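# Move the flask from its heating mantle into a cork ring

## Task

Lift the round-bottom flask out of the heating mantle and leave it standing upright in a cork ring on the desk; the cork rings start on the shelved bench by the window. The task fails if the flask ever touches the floor, if it breaks (a drop of more than a few centimetres or a hard knock does that), or if the robot tips over or finishes tilted. At the end the gripper must have released the flask and the robot must have backed away, and the result must stay in place without any help from the robot.

## Robot and tools

Robot: a mobile base with a column, a tilting head and two six-joint arms (left and right), each ending in a two-finger gripper. Folded, it measures 0.73 m long, 0.62 m wide and 1.88 m tall, and its front sits 0.40 m ahead of the column. The base drives forward and backward and turns in place; it cannot move sideways. Loose objects may occasionally get a small push from outside.

Frames: the base frame has its origin on the floor under the column, between the drive wheels, with x forward, y to the left and z up, in metres. left_hand and right_hand are reported in this frame: the point where the fingers meet, with the fingertips 8 mm further on. Each hand's z axis points along the fingers (quat_wxyz maps (0, 0, 1) onto it) and its y axis runs along the opening. The odometry frame is the base frame as it was at the start.

execute_actions: the argument actions is a list holding one action or none; an empty list only reports state and images. An action may contain base, joints, or both, plus optional speeds; its motions begin together. base holds exactly one command: {"translate_m": d}, a relative straight drive of d metres, forward positive, range -3 to 3; or {"rotate_rad": d}, a relative turn in place of d radians, left (counter-clockwise seen from above) positive, range -3.2 to 3.2. joints is a dictionary of absolute targets keyed by joint name, each arm listed separately by its own keys: head_tilt_rad (-0.61 to 1.308, 0 level, positive looks down); left_joint1_rad to left_joint6_rad and right_joint1_rad to right_joint6_rad in radians (joint1 -2.879 to 2.879; joint2 0 to 3.141; joint3 0 to 3.019; joint4 -1.692 to 1.57; joint5 -1.57 to 1.57, positive swings the hand to the robot's right; joint6 -2.094 to 2.094, positive rolls clockwise viewed from behind); left_gripper_m and right_gripper_m, the fingertip gap in metres, 0 to 0.093. speeds can cap translate_m (0.05 to 0.8 m/s) and rotate_rad (0.1 to 1 rad/s) for that action; the defaults are the maxima. Speeds do not slow the arms. A base move that would need over 8.667 s is refused, as is any unknown key or out-of-range number, and then nothing moves. No action runs past 15 s. cameras selects images: cam_head_left, cam_head_right, cam_left_wrist, cam_right_wrist, nav_camera, or all (default); [] gives none. The pictures line gives the image order.

wait: seconds 0 to 10; the robot keeps its last commands and the result matches an empty action. zoom_image: camera plus region [x0, y0, x1, y1] in pixels of that camera's last full image, origin top-left, at most 504 by 504. finished_scene: scene number; it ends the scene for good and reports success, so call it only once the flask rests unaided.

Arm geometry (approximate): with joint1 at -1.57 (left) or 1.57 (right) and joints 5 and 6 at 0, the arm moves in a vertical plane facing forward, 0.23 m beside the column. Let a = joint2 - 0.35, b = 1.05 + joint2 - joint3, c = b - joint4 (c = 1.57 means fingers straight down). The hand is then about 0.12 + 0.39 sin a + 0.38 cos b + 0.25 cos c m ahead and 1.46 + 0.39 cos a - 0.38 sin b - 0.25 sin c m up; joints 2, 3, 4 at 0.93, 0.78, 0.14 give roughly 0.60 m ahead, 1.21 m up. Real hands usually sit up to about 5 cm lower and nearer the column (up to 12 cm with heavy or far loads); trust the reported hand positions. Reach is about 1 m from the shoulder and no lower than 0.47 m, so the floor is out of reach. A light object (up to 0.3 kg) held fingers-down is fine out to 0.6 m ahead between 0.65 and 1.6 m up.

Gripper: fingers 7 cm long; outer span is 1 cm over the reported gap at the tips and 5 cm over at the base; the housing is 10 cm wide, 7 cm thick, and the wrist camera sticks out 11 cm on one side. To grasp, command a gap smaller than the object; off_target is then expected. A reported gap staying 0.002 m or more above the target means something is held.

Result lines: base_status and joint_status say how each commanded motion ended: done, off_target, contact_stop (base only, a wheel stalled: back off 0.05 m before retrying or turning), time_out, or not_followed. "joint command not followed" with a cause line means a collision check held back an arm's targets; move the joints involved back by 0.05 rad or more, or move the other arm, or drive away from the obstacle. on_its_own covers what you did not command; "held at" is a held target, not a position. A blocked arm keeps pushing; send its reported positions back as targets to relax it (a held load sinks a little each time). Joints move little for target changes under about 0.03 rad (0.08 for joints 2 and 3). Approach contacts in steps of about 0.05 rad from your previous target. base_odometry counts wheel turns only; if turned_by_wheels and turned_by_imu disagree by over about 4 % and 0.05 rad, the base slipped or hit something. base_tilt is in degrees; a forward drop of 0.5 or more during a move means the robot is leaning back, so reverse 0.05 m. motor_effort lists the wheel motors, [peak] in brackets. Pushing hard for about 3 s cuts the wheel motors for 2 s (wheel_motors_off = 1). Motor temperatures are listed per arm; MOTOR HOT appears from 85 °C and at 100 °C the arm drops what it holds (OVER-TEMPERATURE FAULT). Tables 0.30 to 1.20 m high can overhang the base and strike the column.

Avoid: dropping or knocking the glass flask, letting it reach the floor, arms colliding or pressing on each other, long hard pushes, and tipping the robot. Each reply's thinking time lets the scene run while the robot holds its last command.

Each tool is called after ">>>" as name([rows], argument=value, ...), one row to a line, values as JSON.

## Session

>>> execute_actions(actions=[])

Scene clock: 0.00 s.
Joint torques (N m, as the arm reports them, + toward a larger angle): no reading
Motor temperatures (°C, as the motors report them): left_arm=[24 23 22 25 24 24] | right_arm=[25 27 22 26 25 23]
base_odometry: x=+0.000 y=+0.000 heading=+0.000 (m, m, rad; odometry frame)
turned_by_wheels: +0.000 (rad since the last result)
turned_by_imu: +0.000 (rad since the last result)
base_tilt: forward=-0.1 right=-0.4 (deg)
base_status: not commanded
joint_positions: head_tilt_rad=+0.894 left_joint1_rad=-1.566 left_joint2_rad=+0.856 left_joint3_rad=+0.407 left_joint4_rad=-0.976 left_joint5_rad=+0.013 left_joint6_rad=-0.090 left_gripper_m=+0.095 right_joint1_rad=+1.579 right_joint2_rad=+0.912 right_joint3_rad=+0.389 right_joint4_rad=-0.938 right_joint5_rad=-0.043 right_joint6_rad=+0.044 right_gripper_m=+0.094
joint_status: not commanded
wheel_motors_off: 0
motor_effort: left_wheel=+1 right_wheel=+0 (%)
left_hand: x=+0.1473 y=+0.2233 z=+1.2588 quat_wxyz=(+0.435, +0.045, -0.899, -0.015) (m; base frame)
right_hand: x=+0.1324 y=-0.2165 z=+1.2538 quat_wxyz=(+0.452, -0.026, -0.891, -0.011) (m; base frame)
pictures: cam_head_left, cam_head_right, cam_left_wrist, cam_right_wrist, nav_camera
Images, in order (width x height): cam_head_left 672x504, cam_head_right 672x504, cam_left_wrist 672x504, cam_right_wrist 672x504, nav_camera 672x504.

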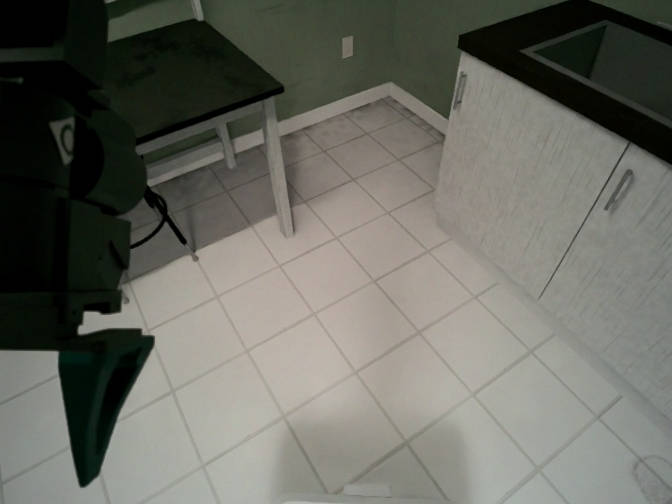

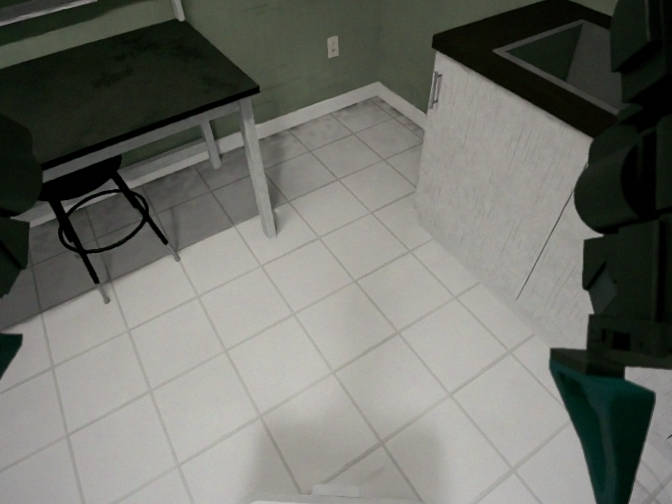

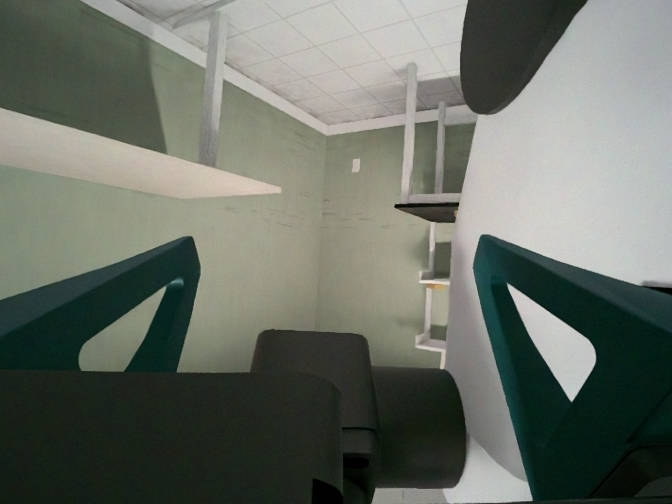

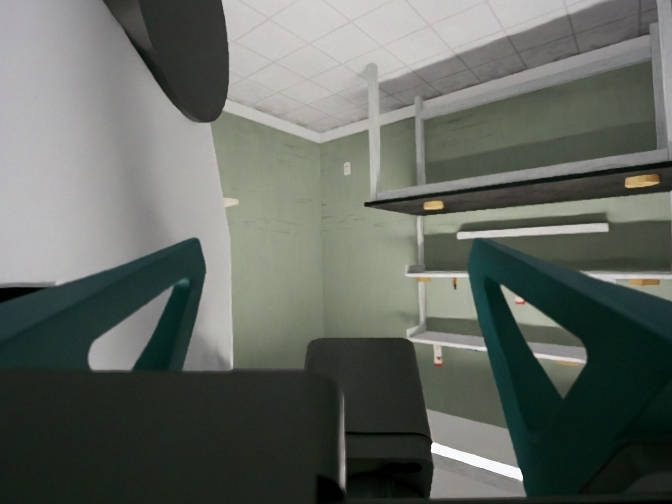

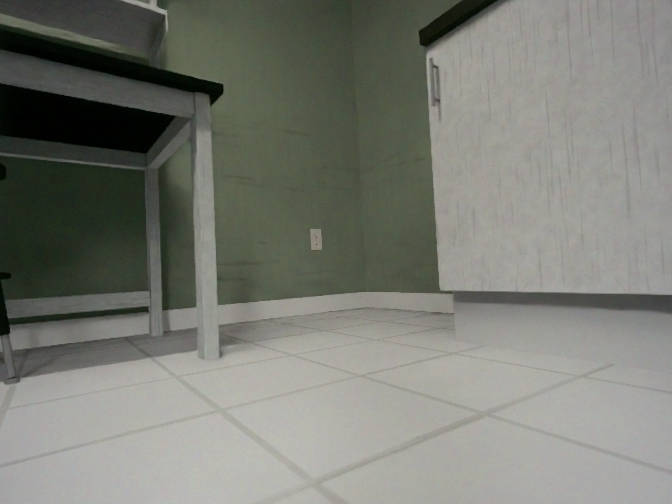

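>>> execute_actions([
  {"base":{"rotate_rad":1.1},"joints":{"head_tilt_rad":0.4}},
], cameras=["cam_head_left"])

>>> execute_actions([
  {"base":{"rotate_rad":1.2}},
], cameras=["cam_head_left"])

>>> execute_actions([
  {"base":{"rotate_rad":1.3}},
], cameras=["cam_head_left"])

Scene clock: 7.37 s.
Joint torques (N m, as the arm reports them, + toward a larger angle): left_arm=[-0.66 -8.17 -0.24 -1.03 -0.02 -0.02] | right_arm=[-0.94 -6.24 -0.94 -1.41  0.01 -0.03]
Motor temperatures (°C, as the motors report them): left_arm=[24 23 22 25 24 24] | right_arm=[25 27 22 26 25 23]
base_odometry: x=+0.000 y=+0.000 heading=+1.099 (m, m, rad; odometry frame)
turned_by_wheels: +1.099 (rad since the last result)
turned_by_imu: +1.082 (rad since the last result)
base_tilt: forward=-0.2 right=-0.4 (deg)
base_status: done
joint_positions: head_tilt_rad=+0.419 left_joint1_rad=-1.566 left_joint2_rad=+0.856 left_joint3_rad=+0.407 left_joint4_rad=-0.976 left_joint5_rad=+0.013 left_joint6_rad=-0.090 left_gripper_m=+0.095 right_joint1_rad=+1.579 right_joint2_rad=+0.912 right_joint3_rad=+0.389 right_joint4_rad=-0.938 right_joint5_rad=-0.043 right_joint6_rad=+0.044 right_gripper_m=+0.094
joint_status: all done
wheel_motors_off: 0
motor_effort: left_wheel=-2(43) right_wheel=+2(43) (%)
left_hand: x=+0.1473 y=+0.2233 z=+1.2588 quat_wxyz=(+0.435, +0.045, -0.899, -0.015) (m; base frame)
right_hand: x=+0.1324 y=-0.2165 z=+1.2538 quat_wxyz=(+0.452, -0.026, -0.891, -0.011) (m; base frame)
pictures: cam_head_left
camera_calibration (this result's frames):
cam_head_left: T_world_to_cam=[[0.0595221, -0.998126, 0.0141736, 0.00448186], [-0.390514, -0.0363503, -0.919879, 1.43639], [0.918671, 0.0492181, -0.391946, 0.486593], [0, 0, 0, 1]] pos_world=[0.113645, 0.0327375, 1.51196]
Images, in order (width x height): cam_head_left 672x504.

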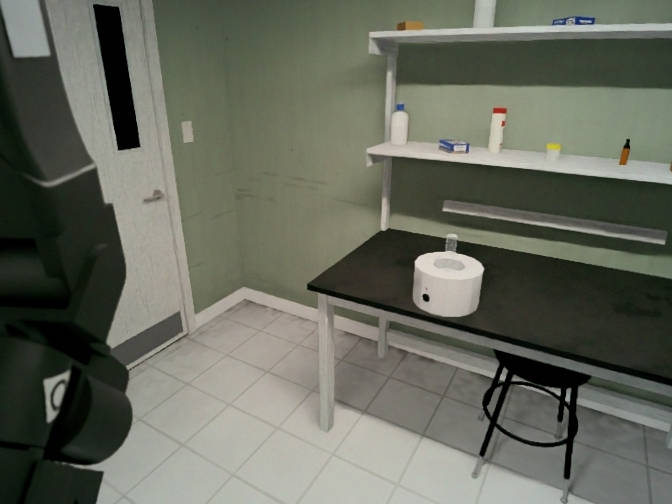

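Scene clock: 10.03 s.
Joint torques (N m, as the arm reports them, + toward a larger angle): left_arm=[-0.02 -8.04 -0.34 -1.02 -0.03 -0.03] | right_arm=[-0.94 -6.19 -0.91 -1.42  0.01 -0.03]
Motor temperatures (°C, as the motors report them): left_arm=[24 23 22 25 24 24] | right_arm=[25 27 22 26 25 23]
base_odometry: x=+0.000 y=+0.000 heading=+2.298 (m, m, rad; odometry frame)
turned_by_wheels: +1.199 (rad since the last result)
turned_by_imu: +1.186 (rad since the last result)
base_tilt: forward=-0.2 right=-0.4 (deg)
base_status: done
joint_positions: head_tilt_rad=+0.419 left_joint1_rad=-1.566 left_joint2_rad=+0.856 left_joint3_rad=+0.407 left_joint4_rad=-0.976 left_joint5_rad=+0.013 left_joint6_rad=-0.090 left_gripper_m=+0.095 right_joint1_rad=+1.579 right_joint2_rad=+0.912 right_joint3_rad=+0.389 right_joint4_rad=-0.938 right_joint5_rad=-0.043 right_joint6_rad=+0.044 right_gripper_m=+0.094
joint_status: not commanded
wheel_motors_off: 0
motor_effort: left_wheel=-3(29) right_wheel=+3(30) (%)
left_hand: x=+0.1473 y=+0.2233 z=+1.2588 quat_wxyz=(+0.435, +0.045, -0.899, -0.015) (m; base frame)
right_hand: x=+0.1324 y=-0.2165 z=+1.2538 quat_wxyz=(+0.452, -0.026, -0.891, -0.011) (m; base frame)
pictures: cam_head_left
camera_calibration (this result's frames):
cam_head_left: T_world_to_cam=[[0.0595213, -0.998126, 0.0141767, 0.00447705], [-0.390465, -0.0363503, -0.9199, 1.43642], [0.918692, 0.0492181, -0.391897, 0.486517], [0, 0, 0, 1]] pos_world=[0.113647, 0.0327375, 1.51197]
Images, in order (width x height): cam_head_left 672x504.

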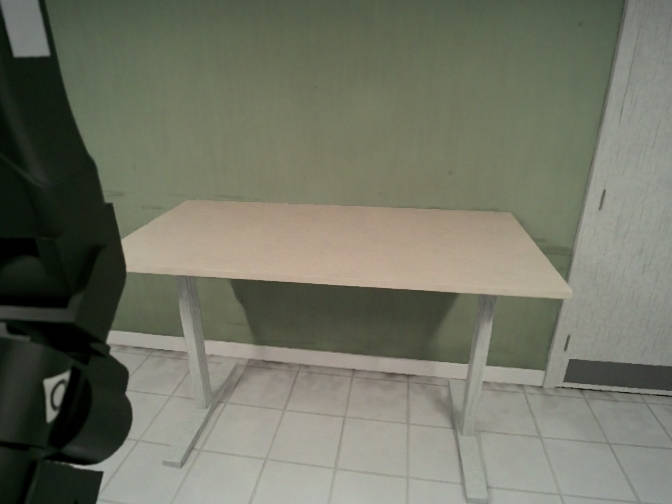

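Scene clock: 12.70 s.
Joint torques (N m, as the arm reports them, + toward a larger angle): left_arm=[-0.21 -7.93 -0.37 -1.12 -0.04 -0.04] | right_arm=[-0.88 -6.14 -0.92 -1.43  0.02 -0.03]
Motor temperatures (°C, as the motors report them): left_arm=[24 23 22 25 24 24] | right_arm=[25 27 22 26 25 23]
base_odometry: x=+0.000 y=+0.000 heading=-2.686 (m, m, rad; odometry frame)
turned_by_wheels: +1.299 (rad since the last result)
turned_by_imu: +1.285 (rad since the last result)
base_tilt: forward=-0.2 right=-0.4 (deg)
base_status: done
joint_positions: head_tilt_rad=+0.419 left_joint1_rad=-1.566 left_joint2_rad=+0.856 left_joint3_rad=+0.407 left_joint4_rad=-0.976 left_joint5_rad=+0.013 left_joint6_rad=-0.090 left_gripper_m=+0.095 right_joint1_rad=+1.579 right_joint2_rad=+0.912 right_joint3_rad=+0.389 right_joint4_rad=-0.938 right_joint5_rad=-0.043 right_joint6_rad=+0.044 right_gripper_m=+0.095
joint_status: not commanded
wheel_motors_off: 0
motor_effort: left_wheel=-1(31) right_wheel=+3(30) (%)
left_hand: x=+0.1473 y=+0.2233 z=+1.2588 quat_wxyz=(+0.435, +0.045, -0.899, -0.015) (m; base frame)
right_hand: x=+0.1324 y=-0.2165 z=+1.2538 quat_wxyz=(+0.452, -0.026, -0.891, -0.011) (m; base frame)
pictures: cam_head_left
camera_calibration (this result's frames):
cam_head_left: T_world_to_cam=[[0.0595209, -0.998126, 0.0141784, 0.00447452], [-0.39044, -0.0363503, -0.919911, 1.43644], [0.918702, 0.0492181, -0.391872, 0.486478], [0, 0, 0, 1]] pos_world=[0.113648, 0.0327375, 1.51197]
Images, in order (width x height): cam_head_left 672x504.

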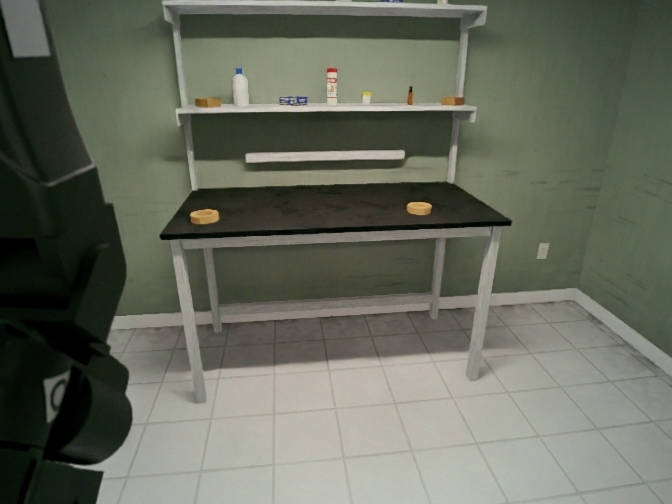

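>>> execute_actions([
  {"base":{"translate_m":1.45},"joints":{"head_tilt_rad":0.85,"right_joint2_rad":1.405,"right_joint3_rad":1.265,"right_joint4_rad":-0.38,"right_joint5_rad":0,"right_joint6_rad":0,"right_gripper_m":0.06}},
], cameras=["cam_head_left","cam_head_right","cam_right_wrist"])

Scene clock: 22.57 s.
Joint torques (N m, as the arm reports them, + toward a larger angle): left_arm=[ 0.06 -8.25 -0.32 -1.09 -0.05  0.  ] | right_arm=[ -0.99 -15.83   4.45   0.93   0.13  -0.1 ]
Motor temperatures (°C, as the motors report them): left_arm=[24 23 22 25 24 24] | right_arm=[25 27 22 26 25 23]
base_odometry: x=-1.302 y=-0.639 heading=-2.685 (m, m, rad; odometry frame)
turned_by_wheels: +0.001 (rad since the last result)
turned_by_imu: -0.001 (rad since the last result)
base_tilt: forward=-0.2 right=-0.4 (deg)
base_status: done
joint_positions: head_tilt_rad=+0.852 left_joint1_rad=-1.566 left_joint2_rad=+0.856 left_joint3_rad=+0.407 left_joint4_rad=-0.976 left_joint5_rad=+0.013 left_joint6_rad=-0.090 left_gripper_m=+0.095 right_joint1_rad=+1.579 right_joint2_rad=+1.402 right_joint3_rad=+1.252 right_joint4_rad=-0.385 right_joint5_rad=-0.002 right_joint6_rad=+0.006 right_gripper_m=+0.060
joint_status: all done
wheel_motors_off: 0
motor_effort: left_wheel=-1(53) right_wheel=-1(60) (%)
left_hand: x=+0.1473 y=+0.2233 z=+1.2588 quat_wxyz=(+0.435, +0.045, -0.899, -0.015) (m; base frame)
right_hand: x=+0.5951 y=-0.2201 z=+1.0442 quat_wxyz=(+0.006, -0.001, -1.000, -0.005) (m; base frame)
pictures: cam_head_left, cam_head_right, cam_right_wrist
camera_calibration (this result's frames):
cam_head_left: T_world_to_cam=[[0.0599717, -0.998126, -0.0121311, 0.0449686], [-0.740691, -0.0363503, -0.670862, 1.07042], [0.669164, 0.0492181, -0.741483, 1.03736], [0, 0, 0, 1]] pos_world=[0.0959884, 0.0327375, 1.48783]
cam_head_right: T_world_to_cam=[[0.0556707, -0.997856, -0.034426, -0.00091104], [-0.753797, -0.0193943, -0.656821, 1.05404], [0.654745, 0.0625159, -0.75326, 1.06119], [0, 0, 0, 1]] pos_world=[0.0997697, -0.0468082, 1.49163]
cam_right_wrist: T_world_to_cam=[[-0.00134415, -0.999961, 0.00867953, -0.229087], [-0.806537, 0.00621526, 0.591151, -0.124494], [-0.591182, -0.00620577, -0.806514, 1.31658], [0, 0, 0, 1]] pos_world=[0.677624, -0.220134, 1.13743]
Images, in order (width x height): cam_head_left 672x504, cam_head_right 672x504, cam_right_wrist 672x504.

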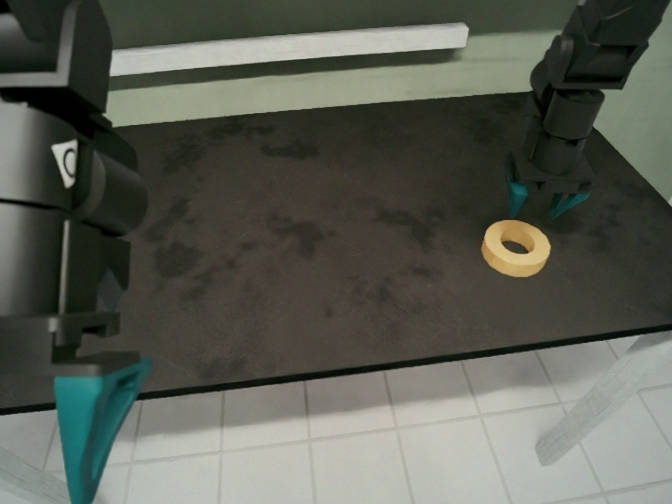

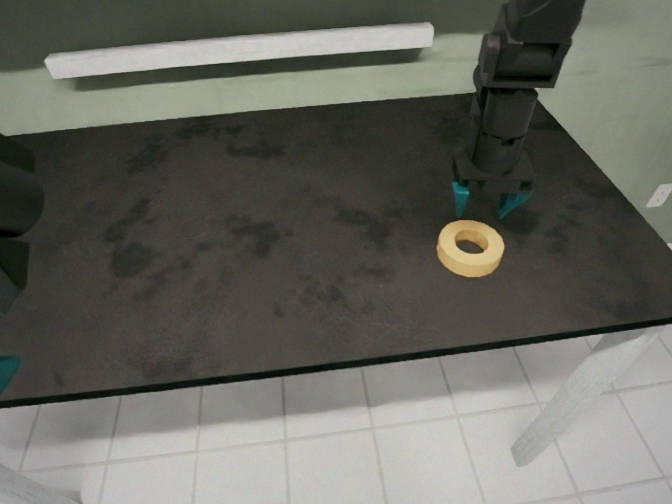

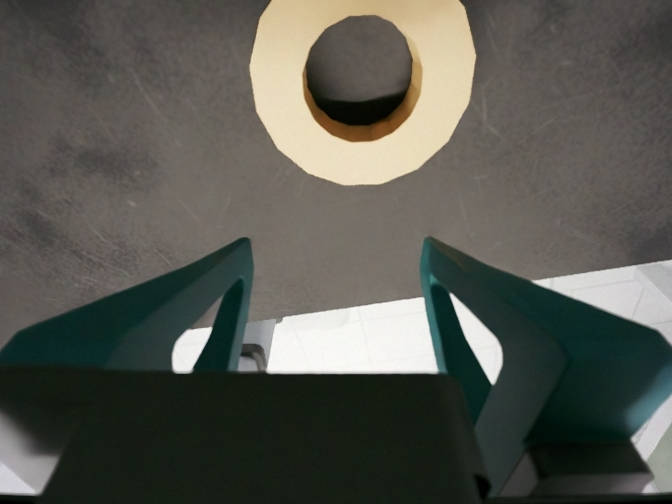

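>>> execute_actions([
  {"joints":{"right_joint2_rad":1.624,"right_joint3_rad":1.40,"right_joint4_rad":-0.285,"right_joint6_rad":1.57}},
], cameras=["cam_head_right","cam_right_wrist"])

Scene clock: 30.97 s.
Joint torques (N m, as the arm reports them, + toward a larger angle): left_arm=[-0.05 -7.91 -0.29 -1.07 -0.05 -0.05] | right_arm=[ -1.05 -16.76   2.87   0.61   0.22   0.04]
Motor temperatures (°C, as the motors report them): left_arm=[24 23 22 25 24 24] | right_arm=[25 28 23 26 25 23]
base_odometry: x=-1.302 y=-0.639 heading=-2.685 (m, m, rad; odometry frame)
turned_by_wheels: +0.000 (rad since the last result)
turned_by_imu: -0.001 (rad since the last result)
base_tilt: forward=-0.2 right=-0.4 (deg)
base_status: not commanded
joint_positions: head_tilt_rad=+0.852 left_joint1_rad=-1.566 left_joint2_rad=+0.856 left_joint3_rad=+0.407 left_joint4_rad=-0.976 left_joint5_rad=+0.013 left_joint6_rad=-0.090 left_gripper_m=+0.095 right_joint1_rad=+1.579 right_joint2_rad=+1.624 right_joint3_rad=+1.400 right_joint4_rad=-0.285 right_joint5_rad=-0.002 right_joint6_rad=+1.563 right_gripper_m=+0.060
joint_status: all done
wheel_motors_off: 0
motor_effort: left_wheel=+1(2) right_wheel=-2(2) (%)
left_hand: x=+0.1473 y=+0.2233 z=+1.2588 quat_wxyz=(+0.435, +0.045, -0.899, -0.015) (m; base frame)
right_hand: x=+0.6081 y=-0.2195 z=+0.9563 quat_wxyz=(-0.001, -0.703, -0.711, -0.008) (m; base frame)
pictures: cam_head_right, cam_right_wrist
camera_calibration (this result's frames):
cam_head_right: T_world_to_cam=[[0.0556707, -0.997856, -0.034426, -0.000911032], [-0.753797, -0.0193943, -0.656821, 1.05404], [0.654745, 0.0625159, -0.75326, 1.06119], [0, 0, 0, 1]] pos_world=[0.0997697, -0.0468082, 1.49163]
cam_right_wrist: T_world_to_cam=[[-0.999917, -0.0121553, 0.00436065, 0.600492], [-0.00725563, 0.80814, 0.588945, -0.369964], [-0.0106828, 0.588865, -0.808161, 1.03257], [0, 0, 0, 1]] pos_world=[0.608788, -0.301761, 1.04975]
Images, in order (width x height): cam_head_right 672x504, cam_right_wrist 672x504.

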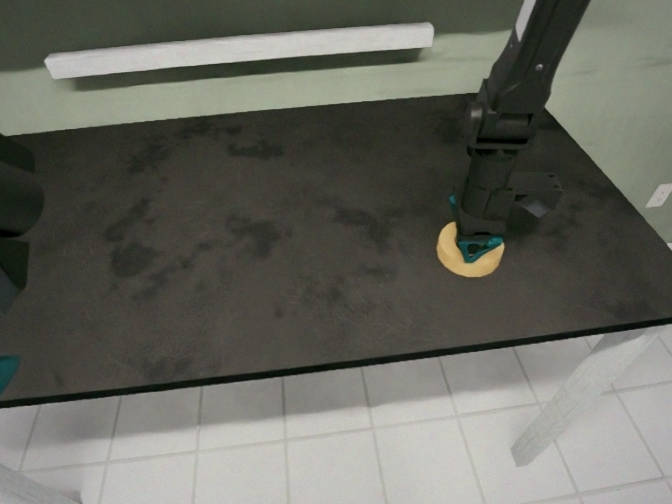

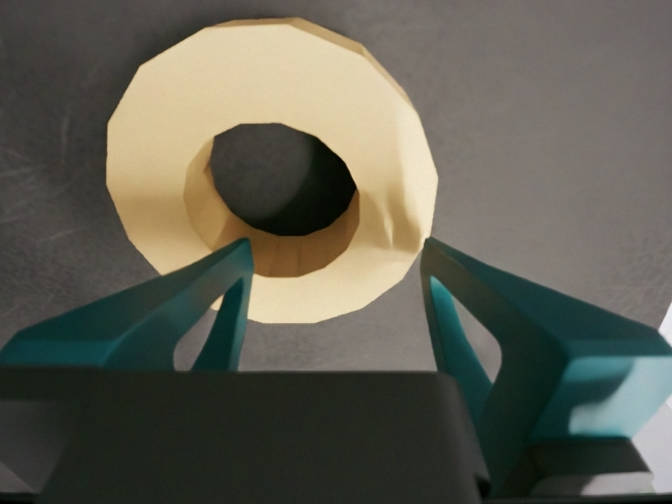

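>>> execute_actions([
  {"base":{"translate_m":-0.02}},
], cameras=[])

>>> execute_actions([
  {"base":{"rotate_rad":-0.025}},
], cameras=[])

>>> execute_actions([
  {"joints":{"right_joint2_rad":1.715,"right_joint3_rad":1.465,"right_joint4_rad":-0.26}},
], cameras=["cam_head_right","cam_right_wrist"])

Scene clock: 39.00 s.
Joint torques (N m, as the arm reports them, + toward a larger angle): left_arm=[ 0.29 -7.79 -0.08 -0.96 -0.04  0.  ] | right_arm=[ -1.15 -16.85   2.9    0.65   0.21   0.04]
Motor temperatures (°C, as the motors report them): left_arm=[24 23 22 25 24 24] | right_arm=[25 29 23 26 25 23]
base_odometry: x=-1.284 y=-0.630 heading=-2.685 (m, m, rad; odometry frame)
turned_by_wheels: +0.000 (rad since the last result)
turned_by_imu: -0.001 (rad since the last result)
base_tilt: forward=-0.2 right=-0.3 (deg)
base_status: done
joint_positions: head_tilt_rad=+0.853 left_joint1_rad=-1.566 left_joint2_rad=+0.856 left_joint3_rad=+0.406 left_joint4_rad=-0.976 left_joint5_rad=+0.013 left_joint6_rad=-0.090 left_gripper_m=+0.095 right_joint1_rad=+1.579 right_joint2_rad=+1.624 right_joint3_rad=+1.400 right_joint4_rad=-0.285 right_joint5_rad=-0.002 right_joint6_rad=+1.563 right_gripper_m=+0.060
joint_status: not commanded
wheel_motors_off: 0
motor_effort: left_wheel=+0(31) right_wheel=+0(36) (%)
left_hand: x=+0.1467 y=+0.2233 z=+1.2589 quat_wxyz=(+0.436, +0.045, -0.899, -0.015) (m; base frame)
right_hand: x=+0.6081 y=-0.2195 z=+0.9563 quat_wxyz=(-0.001, -0.703, -0.711, -0.008) (m; base frame)
pictures: none
No camera images: the call's "cameras" was empty. Leave "cameras" out to get every camera's image.

Scene clock: 39.77 s.
Joint torques (N m, as the arm reports them, + toward a larger angle): left_arm=[-0.44 -8.12 -0.16 -1.06 -0.05  0.01] | right_arm=[ -0.92 -16.77   2.89   0.64   0.18   0.04]
Motor temperatures (°C, as the motors report them): left_arm=[24 23 22 25 24 24] | right_arm=[25 29 23 26 25 23]
base_odometry: x=-1.284 y=-0.630 heading=-2.708 (m, m, rad; odometry frame)
turned_by_wheels: -0.023 (rad since the last result)
turned_by_imu: -0.023 (rad since the last result)
base_tilt: forward=-0.2 right=-0.4 (deg)
base_status: done
joint_positions: head_tilt_rad=+0.853 left_joint1_rad=-1.566 left_joint2_rad=+0.856 left_joint3_rad=+0.406 left_joint4_rad=-0.976 left_joint5_rad=+0.013 left_joint6_rad=-0.090 left_gripper_m=+0.095 right_joint1_rad=+1.578 right_joint2_rad=+1.624 right_joint3_rad=+1.400 right_joint4_rad=-0.285 right_joint5_rad=-0.001 right_joint6_rad=+1.563 right_gripper_m=+0.060
joint_status: not commanded
wheel_motors_off: 0
motor_effort: left_wheel=+0(40) right_wheel=-1(41) (%)
left_hand: x=+0.1467 y=+0.2233 z=+1.2589 quat_wxyz=(+0.436, +0.045, -0.899, -0.015) (m; base frame)
right_hand: x=+0.6081 y=-0.2205 z=+0.9563 quat_wxyz=(-0.002, -0.703, -0.711, -0.007) (m; base frame)
pictures: none
No camera images: the call's "cameras" was empty. Leave "cameras" out to get every camera's image.

Scene clock: 40.57 s.
Joint torques (N m, as the arm reports them, + toward a larger angle): left_arm=[-0.41 -7.8  -0.32 -1.05 -0.03 -0.01] | right_arm=[ -1.06 -15.59   3.41   0.93   0.18   0.04]
Motor temperatures (°C, as the motors report them): left_arm=[24 23 22 25 24 24] | right_arm=[25 29 23 26 25 23]
base_odometry: x=-1.284 y=-0.630 heading=-2.708 (m, m, rad; odometry frame)
turned_by_wheels: +0.000 (rad since the last result)
turned_by_imu: +0.000 (rad since the last result)
base_tilt: forward=-0.2 right=-0.4 (deg)
base_status: not commanded
joint_positions: head_tilt_rad=+0.853 left_joint1_rad=-1.566 left_joint2_rad=+0.856 left_joint3_rad=+0.406 left_joint4_rad=-0.976 left_joint5_rad=+0.013 left_joint6_rad=-0.090 left_gripper_m=+0.095 right_joint1_rad=+1.578 right_joint2_rad=+1.694 right_joint3_rad=+1.456 right_joint4_rad=-0.268 right_joint5_rad=-0.001 right_joint6_rad=+1.563 right_gripper_m=+0.060
joint_status: all done
wheel_motors_off: 0
motor_effort: left_wheel=+1(3) right_wheel=-3(3) (%)
left_hand: x=+0.1467 y=+0.2233 z=+1.2589 quat_wxyz=(+0.436, +0.045, -0.899, -0.015) (m; base frame)
right_hand: x=+0.6112 y=-0.2203 z=+0.9289 quat_wxyz=(-0.004, -0.703, -0.711, -0.009) (m; base frame)
pictures: cam_head_right, cam_right_wrist
camera_calibration (this result's frames):
cam_head_right: T_world_to_cam=[[0.055653, -0.997856, -0.0344546, -0.000866108], [-0.754134, -0.0193943, -0.656434, 1.05346], [0.654358, 0.0625159, -0.753597, 1.06173], [0, 0, 0, 1]] pos_world=[0.0997449, -0.0468082, 1.49161]
cam_right_wrist: T_world_to_cam=[[-0.999933, -0.0115313, -0.000195626, 0.608067], [-0.0094488, 0.809391, 0.587194, -0.349881], [-0.00661274, 0.587156, -0.809446, 1.00925], [0, 0, 0, 1]] pos_world=[0.611394, -0.302385, 1.0225]
Images, in order (width x height): cam_head_right 672x504, cam_right_wrist 672x504.

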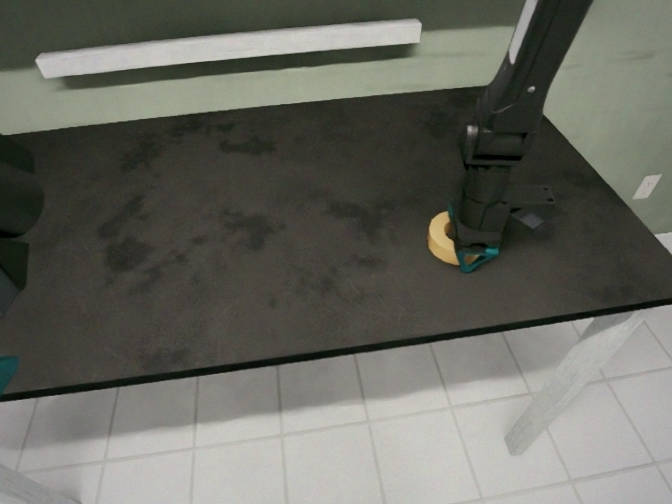

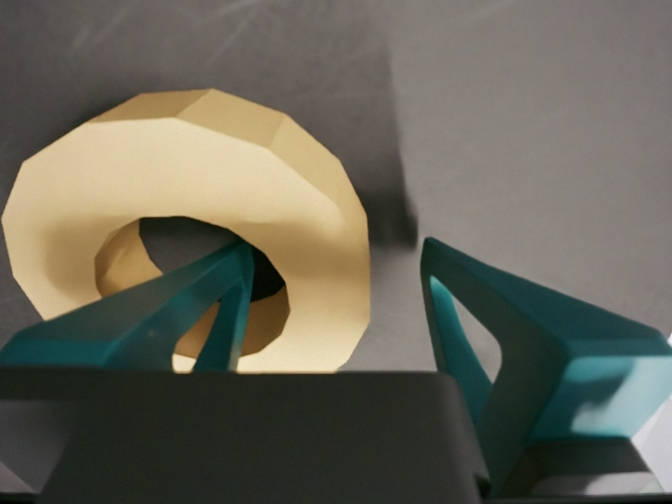

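>>> execute_actions([
  {"base":{"rotate_rad":0.015},"joints":{"right_joint2_rad":1.735,"right_joint3_rad":1.48}},
], cameras=[])

>>> execute_actions([
  {"joints":{"right_gripper_m":0.0}},
], cameras=[])

>>> execute_actions([
  {"joints":{"right_joint2_rad":1.3,"right_joint3_rad":1.2,"right_joint4_rad":-0.42}},
], cameras=["cam_head_right","cam_right_wrist"])

Scene clock: 45.77 s.
Joint torques (N m, as the arm reports them, + toward a larger angle): left_arm=[-0.51 -7.53 -0.2  -1.15 -0.02 -0.02] | right_arm=[ -1.27 -14.66   4.4    0.94   0.18   0.03]
Motor temperatures (°C, as the motors report them): left_arm=[24 23 22 25 24 24] | right_arm=[25 29 23 26 25 23]
base_odometry: x=-1.284 y=-0.630 heading=-2.695 (m, m, rad; odometry frame)
turned_by_wheels: +0.013 (rad since the last result)
turned_by_imu: +0.012 (rad since the last result)
base_tilt: forward=-0.2 right=-0.3 (deg)
base_status: done
joint_positions: head_tilt_rad=+0.853 left_joint1_rad=-1.566 left_joint2_rad=+0.856 left_joint3_rad=+0.406 left_joint4_rad=-0.976 left_joint5_rad=+0.013 left_joint6_rad=-0.090 left_gripper_m=+0.095 right_joint1_rad=+1.580 right_joint2_rad=+1.703 right_joint3_rad=+1.458 right_joint4_rad=-0.268 right_joint5_rad=-0.001 right_joint6_rad=+1.563 right_gripper_m=+0.060
joint_status: all done
wheel_motors_off: 0
motor_effort: left_wheel=-3(42) right_wheel=+1(49) (%)
left_hand: x=+0.1467 y=+0.2233 z=+1.2589 quat_wxyz=(+0.436, +0.045, -0.899, -0.015) (m; base frame)
right_hand: x=+0.6074 y=-0.2183 z=+0.9248 quat_wxyz=(+0.000, -0.703, -0.711, -0.007) (m; base frame)
pictures: none
No camera images: the call's "cameras" was empty. Leave "cameras" out to get every camera's image.

Scene clock: 46.40 s.
Joint torques (N m, as the arm reports them, + toward a larger angle): left_arm=[-0.02 -8.04 -0.26 -1.03 -0.04 -0.03] | right_arm=[ -1.2  -14.76   4.36   0.92   0.15   0.03]
Motor temperatures (°C, as the motors report them): left_arm=[24 23 22 25 24 24] | right_arm=[25 29 23 26 25 23]
base_odometry: x=-1.284 y=-0.630 heading=-2.695 (m, m, rad; odometry frame)
turned_by_wheels: +0.000 (rad since the last result)
turned_by_imu: +0.000 (rad since the last result)
base_tilt: forward=-0.2 right=-0.4 (deg)
base_status: not commanded
joint_positions: head_tilt_rad=+0.853 left_joint1_rad=-1.566 left_joint2_rad=+0.856 left_joint3_rad=+0.406 left_joint4_rad=-0.976 left_joint5_rad=+0.013 left_joint6_rad=-0.090 left_gripper_m=+0.095 right_joint1_rad=+1.580 right_joint2_rad=+1.703 right_joint3_rad=+1.458 right_joint4_rad=-0.268 right_joint5_rad=-0.001 right_joint6_rad=+1.564 right_gripper_m=+0.023
joint_status: right_gripper_m off_target (ended at +0.023, target +0.000)
wheel_motors_off: 0
motor_effort: left_wheel=-2(1) right_wheel=+2(2) (%)
left_hand: x=+0.1467 y=+0.2233 z=+1.2589 quat_wxyz=(+0.436, +0.045, -0.899, -0.015) (m; base frame)
right_hand: x=+0.6074 y=-0.2184 z=+0.9248 quat_wxyz=(-0.001, -0.703, -0.711, -0.007) (m; base frame)
pictures: none
No camera images: the call's "cameras" was empty. Leave "cameras" out to get every camera's image.

Scene clock: 47.83 s.
Joint torques (N m, as the arm reports them, + toward a larger angle): left_arm=[ 0.19 -8.22 -0.32 -1.04 -0.02 -0.03] | right_arm=[ -1.22 -14.07   4.09   0.81   0.16   0.01]
Motor temperatures (°C, as the motors report them): left_arm=[24 23 22 25 24 24] | right_arm=[25 29 23 26 25 23]
base_odometry: x=-1.284 y=-0.630 heading=-2.695 (m, m, rad; odometry frame)
turned_by_wheels: +0.000 (rad since the last result)
turned_by_imu: +0.000 (rad since the last result)
base_tilt: forward=-0.2 right=-0.4 (deg)
base_status: not commanded
joint_positions: head_tilt_rad=+0.853 left_joint1_rad=-1.566 left_joint2_rad=+0.856 left_joint3_rad=+0.406 left_joint4_rad=-0.976 left_joint5_rad=+0.013 left_joint6_rad=-0.090 left_gripper_m=+0.095 right_joint1_rad=+1.580 right_joint2_rad=+1.276 right_joint3_rad=+1.198 right_joint4_rad=-0.424 right_joint5_rad=-0.001 right_joint6_rad=+1.565 right_gripper_m=+0.023
joint_status: all done
wheel_motors_off: 0
motor_effort: left_wheel=-3(2) right_wheel=+4(4) (%)
left_hand: x=+0.1467 y=+0.2233 z=+1.2589 quat_wxyz=(+0.436, +0.045, -0.899, -0.015) (m; base frame)
right_hand: x=+0.6020 y=-0.2198 z=+1.0956 quat_wxyz=(-0.004, -0.703, -0.711, -0.011) (m; base frame)
pictures: cam_head_right, cam_right_wrist
camera_calibration (this result's frames):
cam_head_right: T_world_to_cam=[[0.055653, -0.997856, -0.0344546, -0.000866109], [-0.754134, -0.0193943, -0.656434, 1.05346], [0.654358, 0.0625159, -0.753597, 1.06173], [0, 0, 0, 1]] pos_world=[0.0997449, -0.0468082, 1.49161]
cam_right_wrist: T_world_to_cam=[[-0.999931, -0.0113084, -0.0032585, 0.602352], [-0.011059, 0.808233, 0.588759, -0.449209], [-0.00402429, 0.588754, -0.808302, 1.14139], [0, 0, 0, 1]] pos_world=[0.601936, -0.302121, 1.18903]
Images, in order (width x height): cam_head_right 672x504, cam_right_wrist 672x504.

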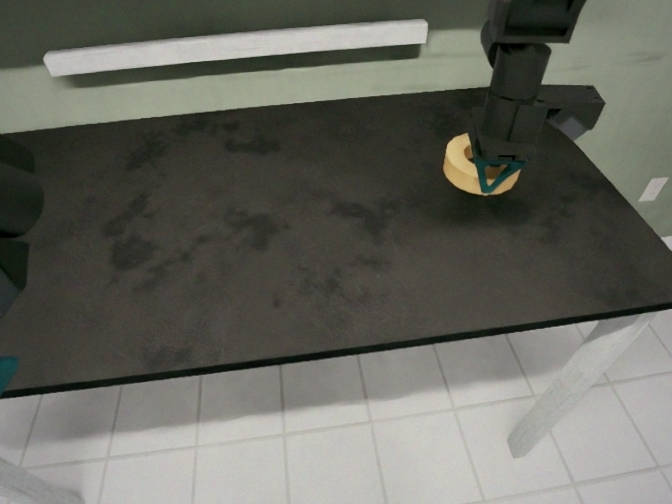

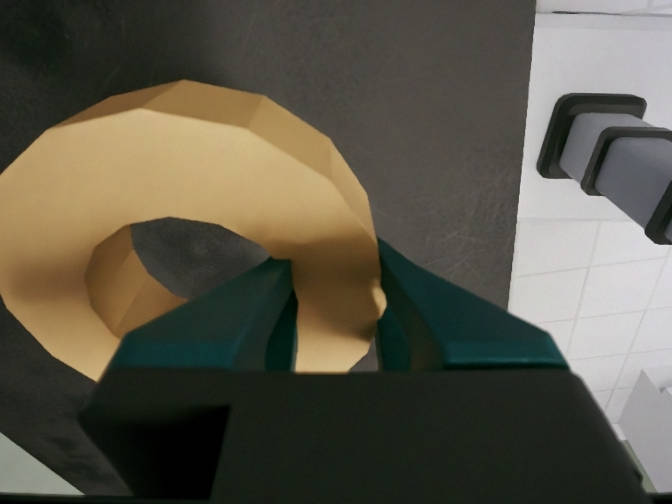

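>>> execute_actions([
  {"base":{"translate_m":-1.43}},
], cameras=[])

>>> execute_actions([
  {"base":{"rotate_rad":-2.83},"joints":{"left_joint2_rad":1.2,"left_joint3_rad":1.2,"left_joint4_rad":-0.52,"left_joint5_rad":0,"left_joint6_rad":0}},
], cameras=[])

>>> execute_actions([
  {"base":{"translate_m":0.6}},
], cameras=["cam_head_left","cam_head_right","nav_camera"])

Scene clock: 58.40 s.
Joint torques (N m, as the arm reports them, + toward a larger angle): left_arm=[-0.16 -8.07 -0.19 -1.03 -0.05  0.  ] | right_arm=[ -1.11 -14.12   4.04   0.78   0.16   0.02]
Motor temperatures (°C, as the motors report them): left_arm=[24 23 22 25 24 24] | right_arm=[25 29 23 26 25 23]
base_odometry: x=+0.006 y=-0.013 heading=-2.697 (m, m, rad; odometry frame)
turned_by_wheels: -0.001 (rad since the last result)
turned_by_imu: -0.003 (rad since the last result)
base_tilt: forward=-0.1 right=-0.3 (deg)
base_status: done
joint_positions: head_tilt_rad=+0.853 left_joint1_rad=-1.566 left_joint2_rad=+0.856 left_joint3_rad=+0.405 left_joint4_rad=-0.976 left_joint5_rad=+0.013 left_joint6_rad=-0.090 left_gripper_m=+0.095 right_joint1_rad=+1.580 right_joint2_rad=+1.278 right_joint3_rad=+1.198 right_joint4_rad=-0.424 right_joint5_rad=-0.001 right_joint6_rad=+1.565 right_gripper_m=+0.023
joint_status: not commanded
wheel_motors_off: 0
motor_effort: left_wheel=-2(61) right_wheel=+2(57) (%)
left_hand: x=+0.1465 y=+0.2233 z=+1.2590 quat_wxyz=(+0.436, +0.045, -0.899, -0.015) (m; base frame)
right_hand: x=+0.6015 y=-0.2198 z=+1.0949 quat_wxyz=(-0.004, -0.703, -0.711, -0.010) (m; base frame)
pictures: none
No camera images: the call's "cameras" was empty. Leave "cameras" out to get every camera's image.

Scene clock: 62.77 s.
Joint torques (N m, as the arm reports them, + toward a larger angle): left_arm=[ -0.43 -19.44   4.24   0.3   -0.04   0.06] | right_arm=[ -1.13 -14.04   4.1    0.84   0.16   0.02]
Motor temperatures (°C, as the motors report them): left_arm=[24 24 22 25 24 24] | right_arm=[25 29 23 26 25 23]
base_odometry: x=+0.006 y=-0.013 heading=+0.757 (m, m, rad; odometry frame)
turned_by_wheels: -2.829 (rad since the last result)
turned_by_imu: -2.798 (rad since the last result)
base_tilt: forward=-0.2 right=-0.4 (deg)
base_status: done
joint_positions: head_tilt_rad=+0.853 left_joint1_rad=-1.564 left_joint2_rad=+1.208 left_joint3_rad=+1.200 left_joint4_rad=-0.517 left_joint5_rad=+0.001 left_joint6_rad=-0.009 left_gripper_m=+0.095 right_joint1_rad=+1.580 right_joint2_rad=+1.278 right_joint3_rad=+1.198 right_joint4_rad=-0.424 right_joint5_rad=-0.001 right_joint6_rad=+1.565 right_gripper_m=+0.023
joint_status: all done
wheel_motors_off: 0
motor_effort: left_wheel=+5(57) right_wheel=-3(42) (%)
left_hand: x=+0.6040 y=+0.2282 z=+1.1286 quat_wxyz=(+0.000, +0.006, -1.000, -0.003) (m; base frame)
right_hand: x=+0.6015 y=-0.2199 z=+1.0949 quat_wxyz=(-0.004, -0.703, -0.711, -0.010) (m; base frame)
pictures: none
No camera images: the call's "cameras" was empty. Leave "cameras" out to get every camera's image.

Scene clock: 65.53 s.
Joint torques (N m, as the arm reports them, + toward a larger angle): left_arm=[ -0.17 -19.79   4.4    0.33  -0.04   0.08] | right_arm=[ -1.1  -14.3    4.05   0.73   0.15   0.02]
Motor temperatures (°C, as the motors report them): left_arm=[24 24 23 25 24 24] | right_arm=[25 29 23 26 25 23]
base_odometry: x=+0.443 y=+0.399 heading=+0.757 (m, m, rad; odometry frame)
turned_by_wheels: +0.000 (rad since the last result)
turned_by_imu: -0.001 (rad since the last result)
base_tilt: forward=-0.2 right=-0.4 (deg)
base_status: done
joint_positions: head_tilt_rad=+0.853 left_joint1_rad=-1.564 left_joint2_rad=+1.207 left_joint3_rad=+1.197 left_joint4_rad=-0.517 left_joint5_rad=+0.001 left_joint6_rad=-0.009 left_gripper_m=+0.095 right_joint1_rad=+1.580 right_joint2_rad=+1.280 right_joint3_rad=+1.199 right_joint4_rad=-0.423 right_joint5_rad=-0.001 right_joint6_rad=+1.565 right_gripper_m=+0.023
joint_status: not commanded
wheel_motors_off: 0
motor_effort: left_wheel=-1(57) right_wheel=+0(55) (%)
left_hand: x=+0.6026 y=+0.2282 z=+1.1283 quat_wxyz=(+0.002, +0.006, -1.000, -0.003) (m; base frame)
right_hand: x=+0.6017 y=-0.2199 z=+1.0942 quat_wxyz=(-0.004, -0.703, -0.711, -0.010) (m; base frame)
pictures: cam_head_left, cam_head_right, nav_camera
camera_calibration (this result's frames):
cam_head_left: T_world_to_cam=[[0.0599652, -0.998126, -0.0121634, 0.0450186], [-0.741052, -0.0363503, -0.670463, 1.06982], [0.668765, 0.0492181, -0.741843, 1.03793], [0, 0, 0, 1]] pos_world=[0.0959603, 0.0327375, 1.4878]
cam_head_right: T_world_to_cam=[[0.0556522, -0.997856, -0.0344559, -0.00086401], [-0.75415, -0.0193943, -0.656416, 1.05343], [0.65434, 0.0625159, -0.753612, 1.06175], [0, 0, 0, 1]] pos_world=[0.0997437, -0.0468082, 1.49161]
Images, in order (width x height): cam_head_left 672x504, cam_head_right 672x504, nav_camera 672x504.

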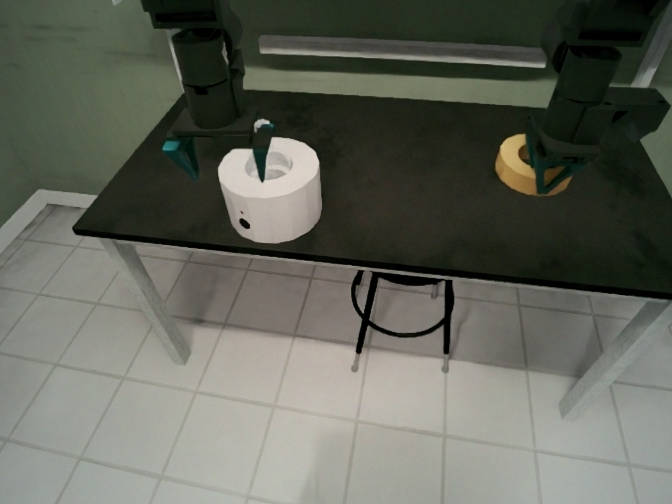

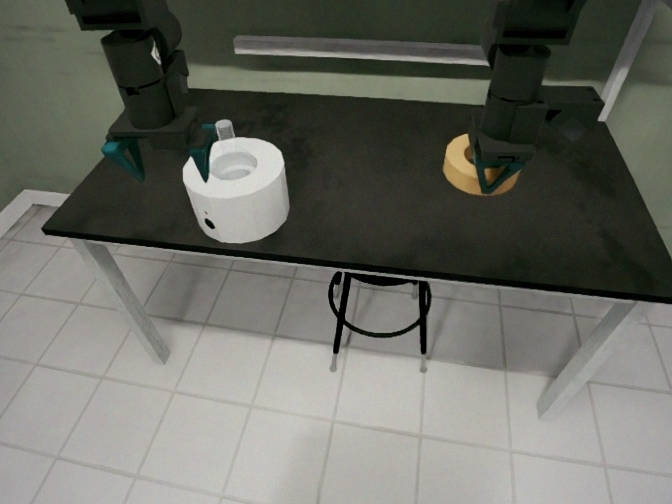

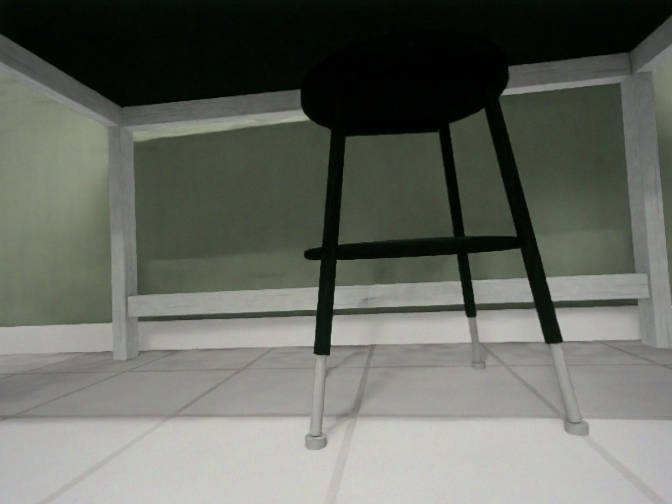

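>>> execute_actions([
  {"base":{"translate_m":0.27}},
], cameras=["cam_head_right","cam_left_wrist"])

Scene clock: 70.73 s.
Joint torques (N m, as the arm reports them, + toward a larger angle): left_arm=[ -0.23 -19.51   4.38   0.3   -0.07   0.09] | right_arm=[ -1.16 -14.41   3.94   0.73   0.15   0.02]
Motor temperatures (°C, as the motors report them): left_arm=[24 25 23 25 24 24] | right_arm=[25 29 23 26 25 23]
base_odometry: x=+0.639 y=+0.584 heading=+0.757 (m, m, rad; odometry frame)
turned_by_wheels: +0.000 (rad since the last result)
turned_by_imu: -0.001 (rad since the last result)
base_tilt: forward=-0.2 right=-0.3 (deg)
base_status: done
joint_positions: head_tilt_rad=+0.853 left_joint1_rad=-1.564 left_joint2_rad=+1.207 left_joint3_rad=+1.196 left_joint4_rad=-0.517 left_joint5_rad=+0.001 left_joint6_rad=-0.009 left_gripper_m=+0.095 right_joint1_rad=+1.580 right_joint2_rad=+1.281 right_joint3_rad=+1.199 right_joint4_rad=-0.422 right_joint5_rad=-0.001 right_joint6_rad=+1.565 right_gripper_m=+0.023
joint_status: not commanded
wheel_motors_off: 0
motor_effort: left_wheel=+1(33) right_wheel=+0(32) (%)
left_hand: x=+0.6021 y=+0.2282 z=+1.1282 quat_wxyz=(+0.002, +0.006, -1.000, -0.003) (m; base frame)
right_hand: x=+0.6015 y=-0.2199 z=+1.0935 quat_wxyz=(-0.004, -0.703, -0.711, -0.010) (m; base frame)
pictures: cam_head_right, cam_left_wrist
camera_calibration (this result's frames):
cam_head_right: T_world_to_cam=[[0.0556522, -0.997856, -0.0344559, -0.000863986], [-0.75415, -0.0193943, -0.656415, 1.05343], [0.654339, 0.0625159, -0.753612, 1.06175], [0, 0, 0, 1]] pos_world=[0.0997437, -0.0468082, 1.49161]
cam_left_wrist: T_world_to_cam=[[0.0044107, -0.99999, -0.000302764, 0.228892], [-0.806796, -0.00373745, 0.590818, -0.17706], [-0.590814, -0.00236166, -0.806804, 1.39093], [0, 0, 0, 1]] pos_world=[0.677921, 0.231513, 1.22689]
Images, in order (width x height): cam_head_right 672x504, cam_left_wrist 672x504.

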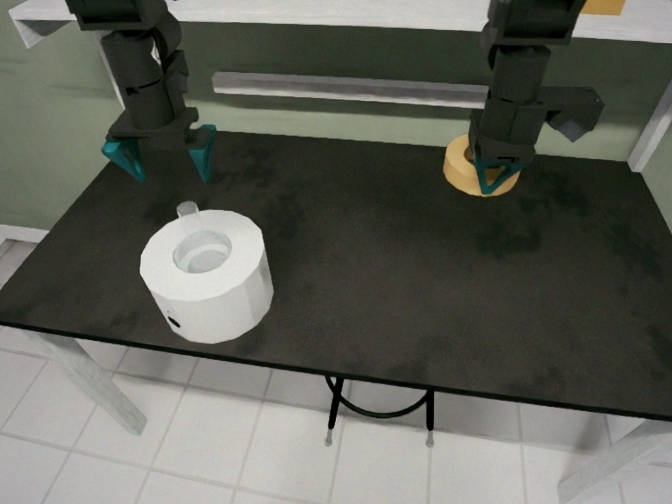

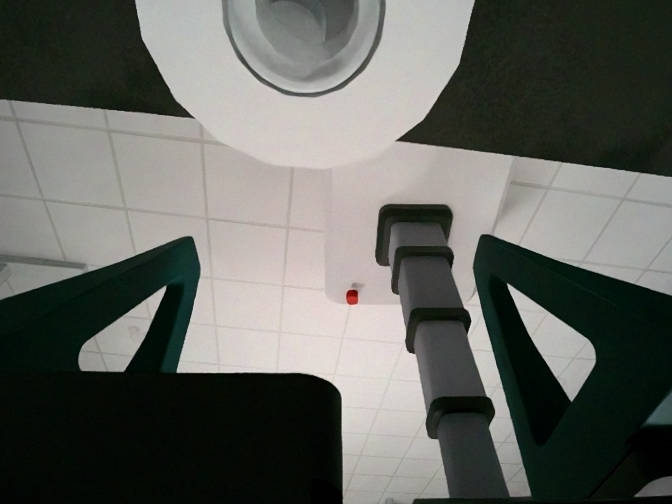

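>>> execute_actions([
  {"base":{"rotate_rad":0.037}},
], cameras=[])

>>> execute_actions([
  {"base":{"translate_m":0.05},"joints":{"left_joint2_rad":1.42,"left_joint3_rad":1.285,"left_joint4_rad":-0.38}},
], cameras=["cam_head_right","cam_left_wrist"])

Scene clock: 74.77 s.
Joint torques (N m, as the arm reports them, + toward a larger angle): left_arm=[ -0.48 -19.65   4.46   0.36  -0.06   0.09] | right_arm=[ -1.16 -14.37   3.98   0.74   0.15   0.02]
Motor temperatures (°C, as the motors report them): left_arm=[24 25 23 25 24 24] | right_arm=[25 29 23 26 25 23]
base_odometry: x=+0.639 y=+0.584 heading=+0.792 (m, m, rad; odometry frame)
turned_by_wheels: +0.035 (rad since the last result)
turned_by_imu: +0.034 (rad since the last result)
base_tilt: forward=-0.2 right=-0.3 (deg)
base_status: done
joint_positions: head_tilt_rad=+0.853 left_joint1_rad=-1.565 left_joint2_rad=+1.207 left_joint3_rad=+1.196 left_joint4_rad=-0.517 left_joint5_rad=+0.001 left_joint6_rad=-0.009 left_gripper_m=+0.095 right_joint1_rad=+1.580 right_joint2_rad=+1.281 right_joint3_rad=+1.199 right_joint4_rad=-0.422 right_joint5_rad=-0.001 right_joint6_rad=+1.565 right_gripper_m=+0.023
joint_status: not commanded
wheel_motors_off: 0
motor_effort: left_wheel=-1(42) right_wheel=+1(42) (%)
left_hand: x=+0.6021 y=+0.2276 z=+1.1282 quat_wxyz=(+0.002, +0.006, -1.000, -0.002) (m; base frame)
right_hand: x=+0.6015 y=-0.2199 z=+1.0935 quat_wxyz=(-0.004, -0.703, -0.711, -0.010) (m; base frame)
pictures: none
No camera images: the call's "cameras" was empty. Leave "cameras" out to get every camera's image.

Scene clock: 75.80 s.
Joint torques (N m, as the arm reports them, + toward a larger angle): left_arm=[ -0.03 -19.86   3.77   0.33  -0.06   0.11] | right_arm=[ -1.08 -14.4    3.99   0.74   0.15   0.02]
Motor temperatures (°C, as the motors report them): left_arm=[24 25 23 25 24 24] | right_arm=[25 29 23 26 25 23]
base_odometry: x=+0.674 y=+0.620 heading=+0.793 (m, m, rad; odometry frame)
turned_by_wheels: +0.001 (rad since the last result)
turned_by_imu: +0.001 (rad since the last result)
base_tilt: forward=-0.2 right=-0.4 (deg)
base_status: done
joint_positions: head_tilt_rad=+0.853 left_joint1_rad=-1.565 left_joint2_rad=+1.424 left_joint3_rad=+1.276 left_joint4_rad=-0.377 left_joint5_rad=+0.001 left_joint6_rad=-0.009 left_gripper_m=+0.095 right_joint1_rad=+1.580 right_joint2_rad=+1.281 right_joint3_rad=+1.199 right_joint4_rad=-0.422 right_joint5_rad=-0.001 right_joint6_rad=+1.565 right_gripper_m=+0.023
joint_status: all done
wheel_motors_off: 0
motor_effort: left_wheel=+1(58) right_wheel=-1(47) (%)
left_hand: x=+0.6029 y=+0.2281 z=+1.0371 quat_wxyz=(+0.000, +0.006, -1.000, -0.002) (m; base frame)
right_hand: x=+0.6014 y=-0.2199 z=+1.0934 quat_wxyz=(-0.004, -0.703, -0.711, -0.010) (m; base frame)
pictures: cam_head_right, cam_left_wrist
camera_calibration (this result's frames):
cam_head_right: T_world_to_cam=[[0.0556522, -0.997856, -0.034456, -0.000863947], [-0.754151, -0.0193943, -0.656415, 1.05343], [0.654339, 0.0625159, -0.753613, 1.06175], [0, 0, 0, 1]] pos_world=[0.0997437, -0.0468082, 1.49161]
cam_left_wrist: T_world_to_cam=[[0.0038209, -0.999992, 0.000691074, 0.228027], [-0.808597, -0.00268299, 0.588357, -0.11928], [-0.58835, -0.00280685, -0.808601, 1.3184], [0, 0, 0, 1]] pos_world=[0.678362, 0.231405, 1.13608]
Images, in order (width x height): cam_head_right 672x504, cam_left_wrist 672x504.

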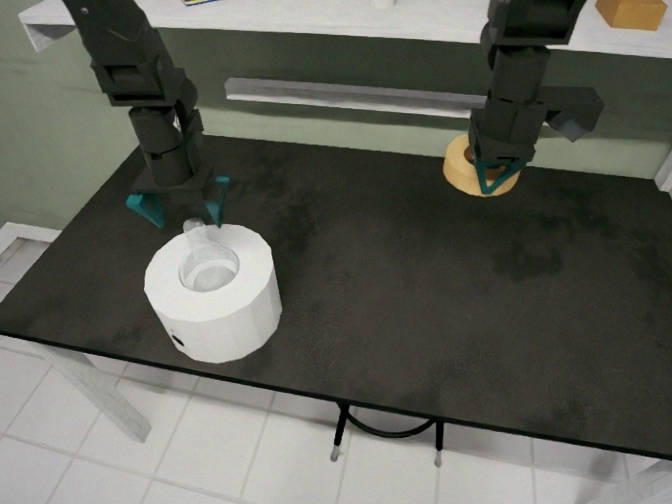

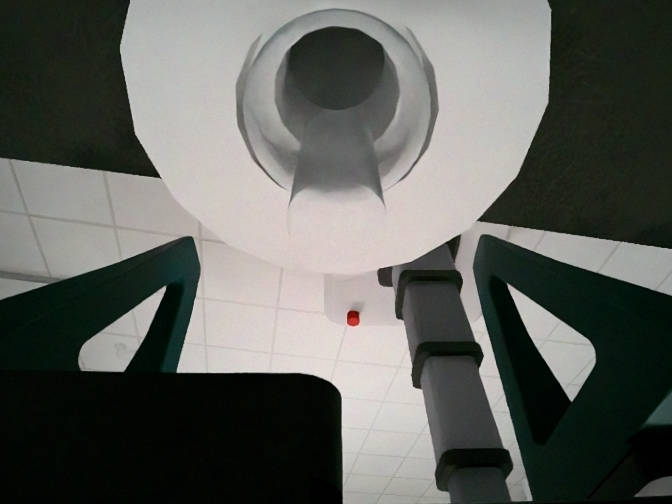

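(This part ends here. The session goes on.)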